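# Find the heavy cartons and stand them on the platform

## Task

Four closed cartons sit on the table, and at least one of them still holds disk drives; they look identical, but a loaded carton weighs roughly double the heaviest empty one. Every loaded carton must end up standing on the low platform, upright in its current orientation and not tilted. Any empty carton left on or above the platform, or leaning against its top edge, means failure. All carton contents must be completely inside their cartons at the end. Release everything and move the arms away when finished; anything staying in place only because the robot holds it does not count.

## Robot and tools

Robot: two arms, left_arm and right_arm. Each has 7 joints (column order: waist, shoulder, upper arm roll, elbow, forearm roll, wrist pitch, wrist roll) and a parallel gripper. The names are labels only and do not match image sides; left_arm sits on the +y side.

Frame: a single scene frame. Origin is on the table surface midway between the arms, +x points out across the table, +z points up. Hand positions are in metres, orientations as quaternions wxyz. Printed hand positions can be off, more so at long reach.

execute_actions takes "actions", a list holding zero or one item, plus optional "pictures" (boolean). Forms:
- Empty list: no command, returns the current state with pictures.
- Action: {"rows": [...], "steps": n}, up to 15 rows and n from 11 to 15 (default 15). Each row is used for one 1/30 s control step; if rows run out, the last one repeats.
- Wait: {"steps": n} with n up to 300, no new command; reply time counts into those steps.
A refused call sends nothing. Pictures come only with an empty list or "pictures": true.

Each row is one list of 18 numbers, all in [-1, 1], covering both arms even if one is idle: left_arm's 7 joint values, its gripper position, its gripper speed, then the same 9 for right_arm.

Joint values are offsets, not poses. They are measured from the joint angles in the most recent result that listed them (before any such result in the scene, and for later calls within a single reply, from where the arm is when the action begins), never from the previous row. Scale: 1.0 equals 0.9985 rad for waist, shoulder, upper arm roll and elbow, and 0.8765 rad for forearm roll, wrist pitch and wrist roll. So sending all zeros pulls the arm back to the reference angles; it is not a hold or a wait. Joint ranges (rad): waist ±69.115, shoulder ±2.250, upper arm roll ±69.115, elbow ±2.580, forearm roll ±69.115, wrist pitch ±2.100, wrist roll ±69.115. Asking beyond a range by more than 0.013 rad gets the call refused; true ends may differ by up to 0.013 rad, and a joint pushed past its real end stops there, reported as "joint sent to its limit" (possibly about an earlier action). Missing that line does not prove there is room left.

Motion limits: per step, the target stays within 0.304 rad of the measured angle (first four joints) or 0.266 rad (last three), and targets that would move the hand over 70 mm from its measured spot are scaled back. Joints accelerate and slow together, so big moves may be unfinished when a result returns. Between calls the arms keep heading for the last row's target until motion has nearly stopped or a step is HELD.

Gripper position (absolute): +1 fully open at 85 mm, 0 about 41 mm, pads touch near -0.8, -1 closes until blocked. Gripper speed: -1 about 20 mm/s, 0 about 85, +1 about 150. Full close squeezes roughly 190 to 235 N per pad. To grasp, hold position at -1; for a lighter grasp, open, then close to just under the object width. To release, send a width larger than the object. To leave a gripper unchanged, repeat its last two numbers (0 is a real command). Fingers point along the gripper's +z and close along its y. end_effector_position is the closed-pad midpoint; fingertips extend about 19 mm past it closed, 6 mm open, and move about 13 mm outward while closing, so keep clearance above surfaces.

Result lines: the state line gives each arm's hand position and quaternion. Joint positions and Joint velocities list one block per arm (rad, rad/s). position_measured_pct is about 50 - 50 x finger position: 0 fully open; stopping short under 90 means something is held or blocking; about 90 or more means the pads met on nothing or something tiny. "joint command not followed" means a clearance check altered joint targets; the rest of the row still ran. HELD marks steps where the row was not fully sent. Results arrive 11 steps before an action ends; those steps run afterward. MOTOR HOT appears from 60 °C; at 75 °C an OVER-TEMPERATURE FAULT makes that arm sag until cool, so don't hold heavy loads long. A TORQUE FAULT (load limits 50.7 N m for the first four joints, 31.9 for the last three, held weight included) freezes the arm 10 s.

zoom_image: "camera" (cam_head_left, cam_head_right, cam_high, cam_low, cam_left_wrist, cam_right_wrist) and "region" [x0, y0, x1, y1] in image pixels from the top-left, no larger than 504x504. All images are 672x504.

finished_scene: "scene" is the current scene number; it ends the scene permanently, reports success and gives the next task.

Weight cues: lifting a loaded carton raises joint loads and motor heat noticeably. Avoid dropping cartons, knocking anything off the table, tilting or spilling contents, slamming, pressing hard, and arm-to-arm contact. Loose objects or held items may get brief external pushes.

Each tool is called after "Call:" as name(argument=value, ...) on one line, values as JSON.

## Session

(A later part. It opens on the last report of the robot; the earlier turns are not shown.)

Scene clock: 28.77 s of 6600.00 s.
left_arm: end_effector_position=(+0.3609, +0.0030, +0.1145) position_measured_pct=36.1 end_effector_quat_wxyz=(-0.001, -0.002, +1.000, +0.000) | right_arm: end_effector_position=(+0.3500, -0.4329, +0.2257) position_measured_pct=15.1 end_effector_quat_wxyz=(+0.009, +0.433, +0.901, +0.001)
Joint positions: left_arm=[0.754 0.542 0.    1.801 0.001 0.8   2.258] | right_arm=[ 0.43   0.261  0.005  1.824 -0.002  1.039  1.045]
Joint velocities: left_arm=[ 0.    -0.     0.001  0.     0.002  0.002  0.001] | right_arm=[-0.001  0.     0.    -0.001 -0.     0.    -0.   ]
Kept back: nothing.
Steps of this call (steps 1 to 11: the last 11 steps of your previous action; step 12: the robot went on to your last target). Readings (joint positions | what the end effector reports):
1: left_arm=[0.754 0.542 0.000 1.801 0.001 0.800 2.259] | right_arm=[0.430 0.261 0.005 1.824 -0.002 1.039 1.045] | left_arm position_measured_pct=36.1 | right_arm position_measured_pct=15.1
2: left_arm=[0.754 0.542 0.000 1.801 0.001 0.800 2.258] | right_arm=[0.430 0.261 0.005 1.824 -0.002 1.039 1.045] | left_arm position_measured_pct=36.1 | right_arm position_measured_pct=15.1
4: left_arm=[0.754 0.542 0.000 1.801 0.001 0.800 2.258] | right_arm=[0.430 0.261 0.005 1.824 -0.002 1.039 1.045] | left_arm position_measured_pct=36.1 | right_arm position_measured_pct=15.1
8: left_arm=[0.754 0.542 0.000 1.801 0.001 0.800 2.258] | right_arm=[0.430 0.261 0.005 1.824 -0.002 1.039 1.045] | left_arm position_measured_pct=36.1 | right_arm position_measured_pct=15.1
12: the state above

Call:
execute_actions(actions=[{"rows":[[0,0,0,0,0,0,0,0.7,0,0,0,0,0,0,0,0,0.7,0]],"steps":11}])

Call:
execute_actions(actions=[{"rows":[[0,-0.15,0,-0.14,0,0.335,0,0.7,0,0,0,0,0,0,0,0,0.7,0]]}])

Call:
execute_actions(actions=[{"steps":13}])

Call:
execute_actions(actions=[{"rows":[[-0.8,-0.1,0,0,0,0.1,0,0.7,0,0,0,0,0,0,0,0,0.7,0]]}])

Call:
execute_actions(actions=[{"steps":30}], pictures=true)

Scene clock: 29.13 s of 6600.00 s.
left_arm: end_effector_position=(+0.3609, +0.0030, +0.1145) position_measured_pct=36.1 end_effector_quat_wxyz=(-0.001, -0.002, +1.000, +0.000) | right_arm: end_effector_position=(+0.3500, -0.4329, +0.2257) position_measured_pct=15.1 end_effector_quat_wxyz=(+0.009, +0.433, +0.901, +0.001)
Joint positions: left_arm=[0.754 0.542 0.    1.801 0.001 0.8   2.258] | right_arm=[ 0.43   0.261  0.005  1.824 -0.002  1.039  1.045]
Joint velocities: left_arm=[ 0.    -0.     0.002  0.    -0.     0.     0.   ] | right_arm=[-0.001 -0.    -0.     0.     0.     0.    -0.   ]
Kept back: the last 11 steps of this action.
Steps of this call (steps 1 to 11: the robot went on to your last target). Readings (joint positions | what the end effector reports):
1: left_arm=[0.754 0.542 0.000 1.801 0.001 0.800 2.258] | right_arm=[0.430 0.261 0.005 1.824 -0.002 1.039 1.045] | left_arm position_measured_pct=36.1 | right_arm position_measured_pct=15.1
2: left_arm=[0.754 0.542 0.000 1.801 0.001 0.800 2.258] | right_arm=[0.430 0.261 0.005 1.824 -0.002 1.039 1.045] | left_arm position_measured_pct=36.1 | right_arm position_measured_pct=15.1
4: left_arm=[0.754 0.542 0.000 1.801 0.001 0.800 2.258] | right_arm=[0.430 0.261 0.005 1.824 -0.002 1.039 1.045] | left_arm position_measured_pct=36.1 | right_arm position_measured_pct=15.1
8: left_arm=[0.754 0.542 0.000 1.801 0.001 0.800 2.258] | right_arm=[0.430 0.261 0.005 1.824 -0.002 1.039 1.045] | left_arm position_measured_pct=36.1 | right_arm position_measured_pct=15.1
11: the state above

Scene clock: 29.63 s of 6600.00 s.
left_arm: end_effector_position=(+0.3636, +0.0009, +0.1380) position_measured_pct=15.1 end_effector_quat_wxyz=(+0.003, -0.002, +1.000, -0.003) | right_arm: end_effector_position=(+0.3500, -0.4329, +0.2257) position_measured_pct=15.1 end_effector_quat_wxyz=(+0.009, +0.433, +0.901, +0.001)
Joint positions: left_arm=[0.754 0.505 0.    1.771 0.001 0.858 2.258] | right_arm=[ 0.43   0.261  0.005  1.823 -0.002  1.039  1.045]
Joint velocities: left_arm=[-0.    -0.575 -0.001 -0.522 -0.001  1.017 -0.   ] | right_arm=[-0.001 -0.001 -0.    -0.    -0.    -0.    -0.   ]
Steps of this call (steps 1 to 11: the last 11 steps of your previous action; steps 12 to 15: the first 4 steps of this action, its rows measured from where the robot was after step 11). Readings (joint positions | what the end effector reports):
11: left_arm=[0.754 0.542 0.000 1.801 0.001 0.800 2.258] | right_arm=[0.430 0.261 0.005 1.823 -0.002 1.039 1.045] | left_arm position_measured_pct=15.5 | right_arm position_measured_pct=15.1
12: left_arm=[0.754 0.541 0.000 1.800 0.001 0.801 2.258] | right_arm=[0.430 0.261 0.005 1.823 -0.002 1.039 1.045] | left_arm position_measured_pct=15.5 | right_arm position_measured_pct=15.1
13: left_arm=[0.754 0.534 0.000 1.796 0.001 0.811 2.258] | right_arm=[0.430 0.261 0.005 1.823 -0.002 1.039 1.045] | left_arm position_measured_pct=15.1 | right_arm position_measured_pct=15.1
15: the state above

Scene clock: 30.07 s of 6600.00 s.
left_arm: end_effector_position=(+0.3576, +0.0057, +0.2158) position_measured_pct=15.1 end_effector_quat_wxyz=(-0.003, -0.002, +1.000, +0.002) | right_arm: end_effector_position=(+0.3500, -0.4329, +0.2257) position_measured_pct=15.1 end_effector_quat_wxyz=(+0.009, +0.433, +0.901, +0.001)
Joint positions: left_arm=[0.754 0.394 0.    1.661 0.001 1.093 2.258] | right_arm=[ 0.43   0.261  0.005  1.823 -0.002  1.039  1.045]
Joint velocities: left_arm=[-0.    -0.011  0.    -0.002  0.001 -0.     0.   ] | right_arm=[-0.002 -0.001  0.     0.002 -0.     0.001  0.   ]
Kept back: nothing.
Steps of this call (steps 1 to 11: the last 11 steps of your previous action; steps 12 to 13: the robot went on to your last target). Readings (joint positions | what the end effector reports):
1: left_arm=[0.754 0.486 0.000 1.752 0.001 0.895 2.258] | right_arm=[0.430 0.261 0.005 1.823 -0.002 1.039 1.045] | left_arm position_measured_pct=15.1 | right_arm position_measured_pct=15.1
2: left_arm=[0.754 0.467 0.000 1.734 0.001 0.935 2.258] | right_arm=[0.430 0.261 0.005 1.823 -0.002 1.039 1.045] | left_arm position_measured_pct=15.1 | right_arm position_measured_pct=15.1
4: left_arm=[0.754 0.429 0.000 1.697 0.001 1.015 2.258] | right_arm=[0.430 0.261 0.005 1.823 -0.002 1.039 1.045] | left_arm position_measured_pct=15.1 | right_arm position_measured_pct=15.1
8: left_arm=[0.754 0.397 0.001 1.662 0.001 1.091 2.258] | right_arm=[0.430 0.261 0.005 1.823 -0.002 1.039 1.045] | left_arm position_measured_pct=15.1 | right_arm position_measured_pct=15.1
13: the state above

Scene clock: 30.20 s of 6600.00 s.
left_arm: end_effector_position=(+0.3662, +0.0185, +0.2214) position_measured_pct=15.1 end_effector_quat_wxyz=(-0.002, -0.020, +1.000, -0.000) | right_arm: end_effector_position=(+0.3500, -0.4329, +0.2257) position_measured_pct=15.1 end_effector_quat_wxyz=(+0.009, +0.433, +0.901, +0.001)
Joint positions: left_arm=[0.716 0.381 0.003 1.662 0.002 1.103 2.258] | right_arm=[ 0.43   0.261  0.005  1.823 -0.002  1.039  1.045]
Joint velocities: left_arm=[-0.611 -0.197  0.005  0.     0.002  0.16   0.   ] | right_arm=[ 0.001 -0.    -0.     0.002  0.     0.    -0.   ]
Steps of this call (steps 1 to 4: the first 4 steps of this action). Readings (joint positions | what the end effector reports):
1: left_arm=[0.753 0.393 0.001 1.661 0.001 1.094 2.258] | right_arm=[0.430 0.261 0.005 1.823 -0.002 1.039 1.045] | left_arm position_measured_pct=15.1 | right_arm position_measured_pct=15.1
2: left_arm=[0.746 0.391 0.002 1.662 0.001 1.095 2.258] | right_arm=[0.430 0.261 0.005 1.823 -0.002 1.039 1.045] | left_arm position_measured_pct=15.1 | right_arm position_measured_pct=15.1
4: the state above

Scene clock: 31.20 s of 6600.00 s.
left_arm: end_effector_position=(+0.4497, +0.3226, +0.2583) position_measured_pct=15.1 end_effector_quat_wxyz=(+0.002, -0.389, +0.921, -0.001) | right_arm: end_effector_position=(+0.3500, -0.4329, +0.2257) position_measured_pct=15.1 end_effector_quat_wxyz=(+0.009, +0.433, +0.901, +0.001)
Joint positions: left_arm=[-0.04   0.294  0.     1.661  0.001  1.181  2.258] | right_arm=[ 0.43   0.261  0.005  1.823 -0.002  1.039  1.045]
Joint velocities: left_arm=[-0.035 -0.002  0.003  0.001  0.     0.001  0.001] | right_arm=[ 0.    -0.     0.     0.001 -0.    -0.    -0.   ]
Kept back: nothing.
Steps of this call (steps 1 to 11: the last 11 steps of your previous action; steps 12 to 30: the robot went on to your last target). Readings (joint positions | what the end effector reports):
1: left_arm=[0.693 0.373 0.003 1.662 0.002 1.109 2.258] | right_arm=[0.430 0.261 0.005 1.823 -0.002 1.039 1.045] | left_arm position_measured_pct=15.1 | right_arm position_measured_pct=15.1
2: left_arm=[0.664 0.365 0.003 1.662 0.002 1.116 2.258] | right_arm=[0.430 0.261 0.005 1.823 -0.002 1.039 1.045] | left_arm position_measured_pct=15.1 | right_arm position_measured_pct=15.1
4: left_arm=[0.600 0.349 0.002 1.661 0.001 1.130 2.258] | right_arm=[0.430 0.261 0.005 1.823 -0.002 1.039 1.045] | left_arm position_measured_pct=15.1 | right_arm position_measured_pct=15.1
8: left_arm=[0.471 0.328 0.001 1.661 0.001 1.151 2.258] | right_arm=[0.430 0.261 0.005 1.823 -0.002 1.039 1.045] | left_arm position_measured_pct=15.1 | right_arm position_measured_pct=15.1
30: the state above

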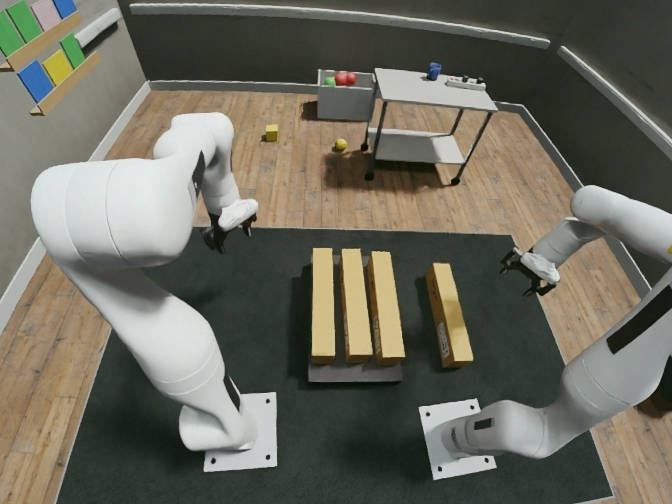

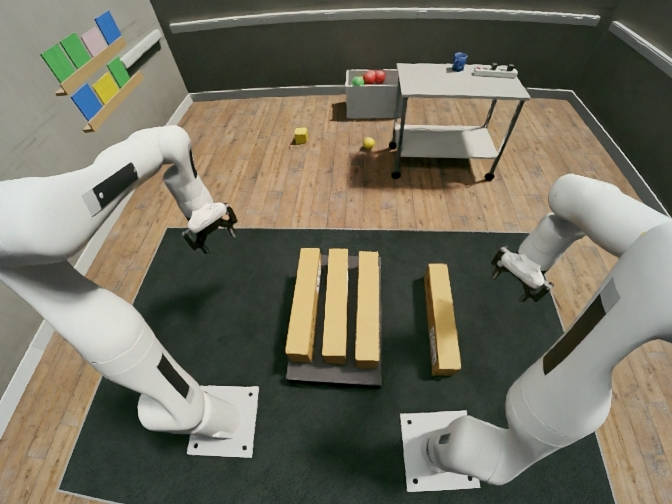

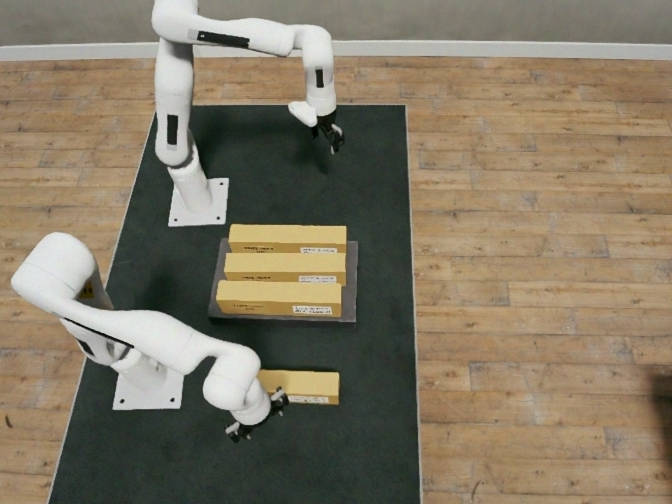

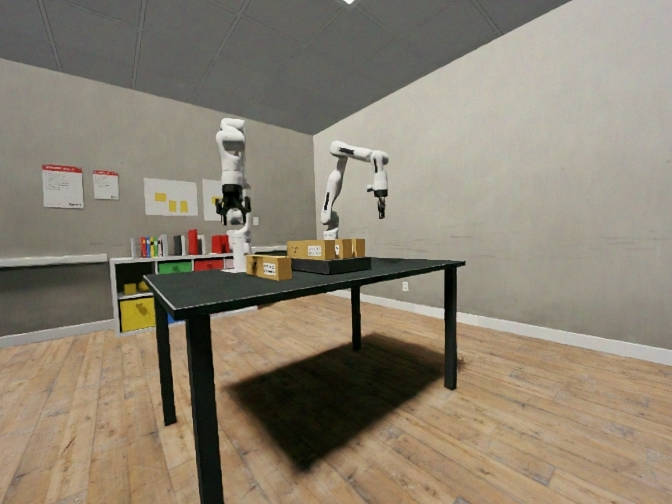

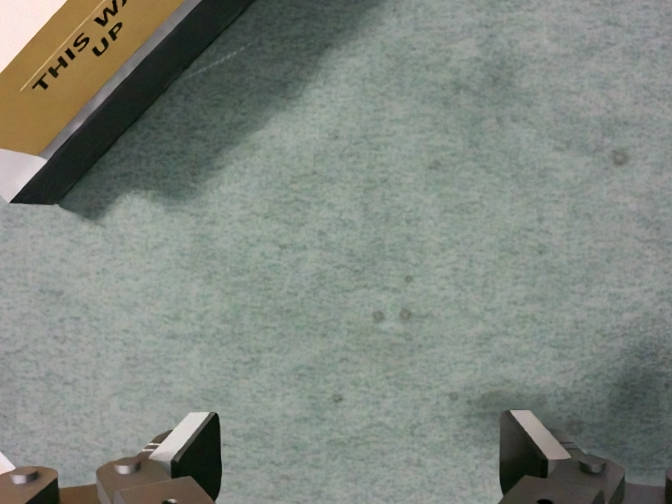

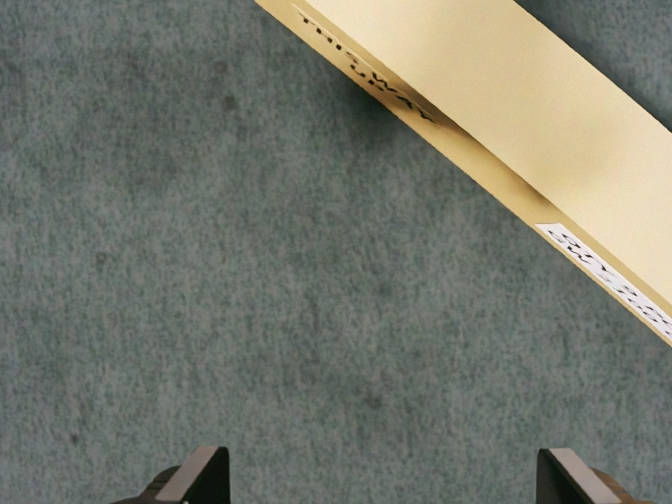

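Call:
finished_scene(scene=1)

The scene is finished: the task was done.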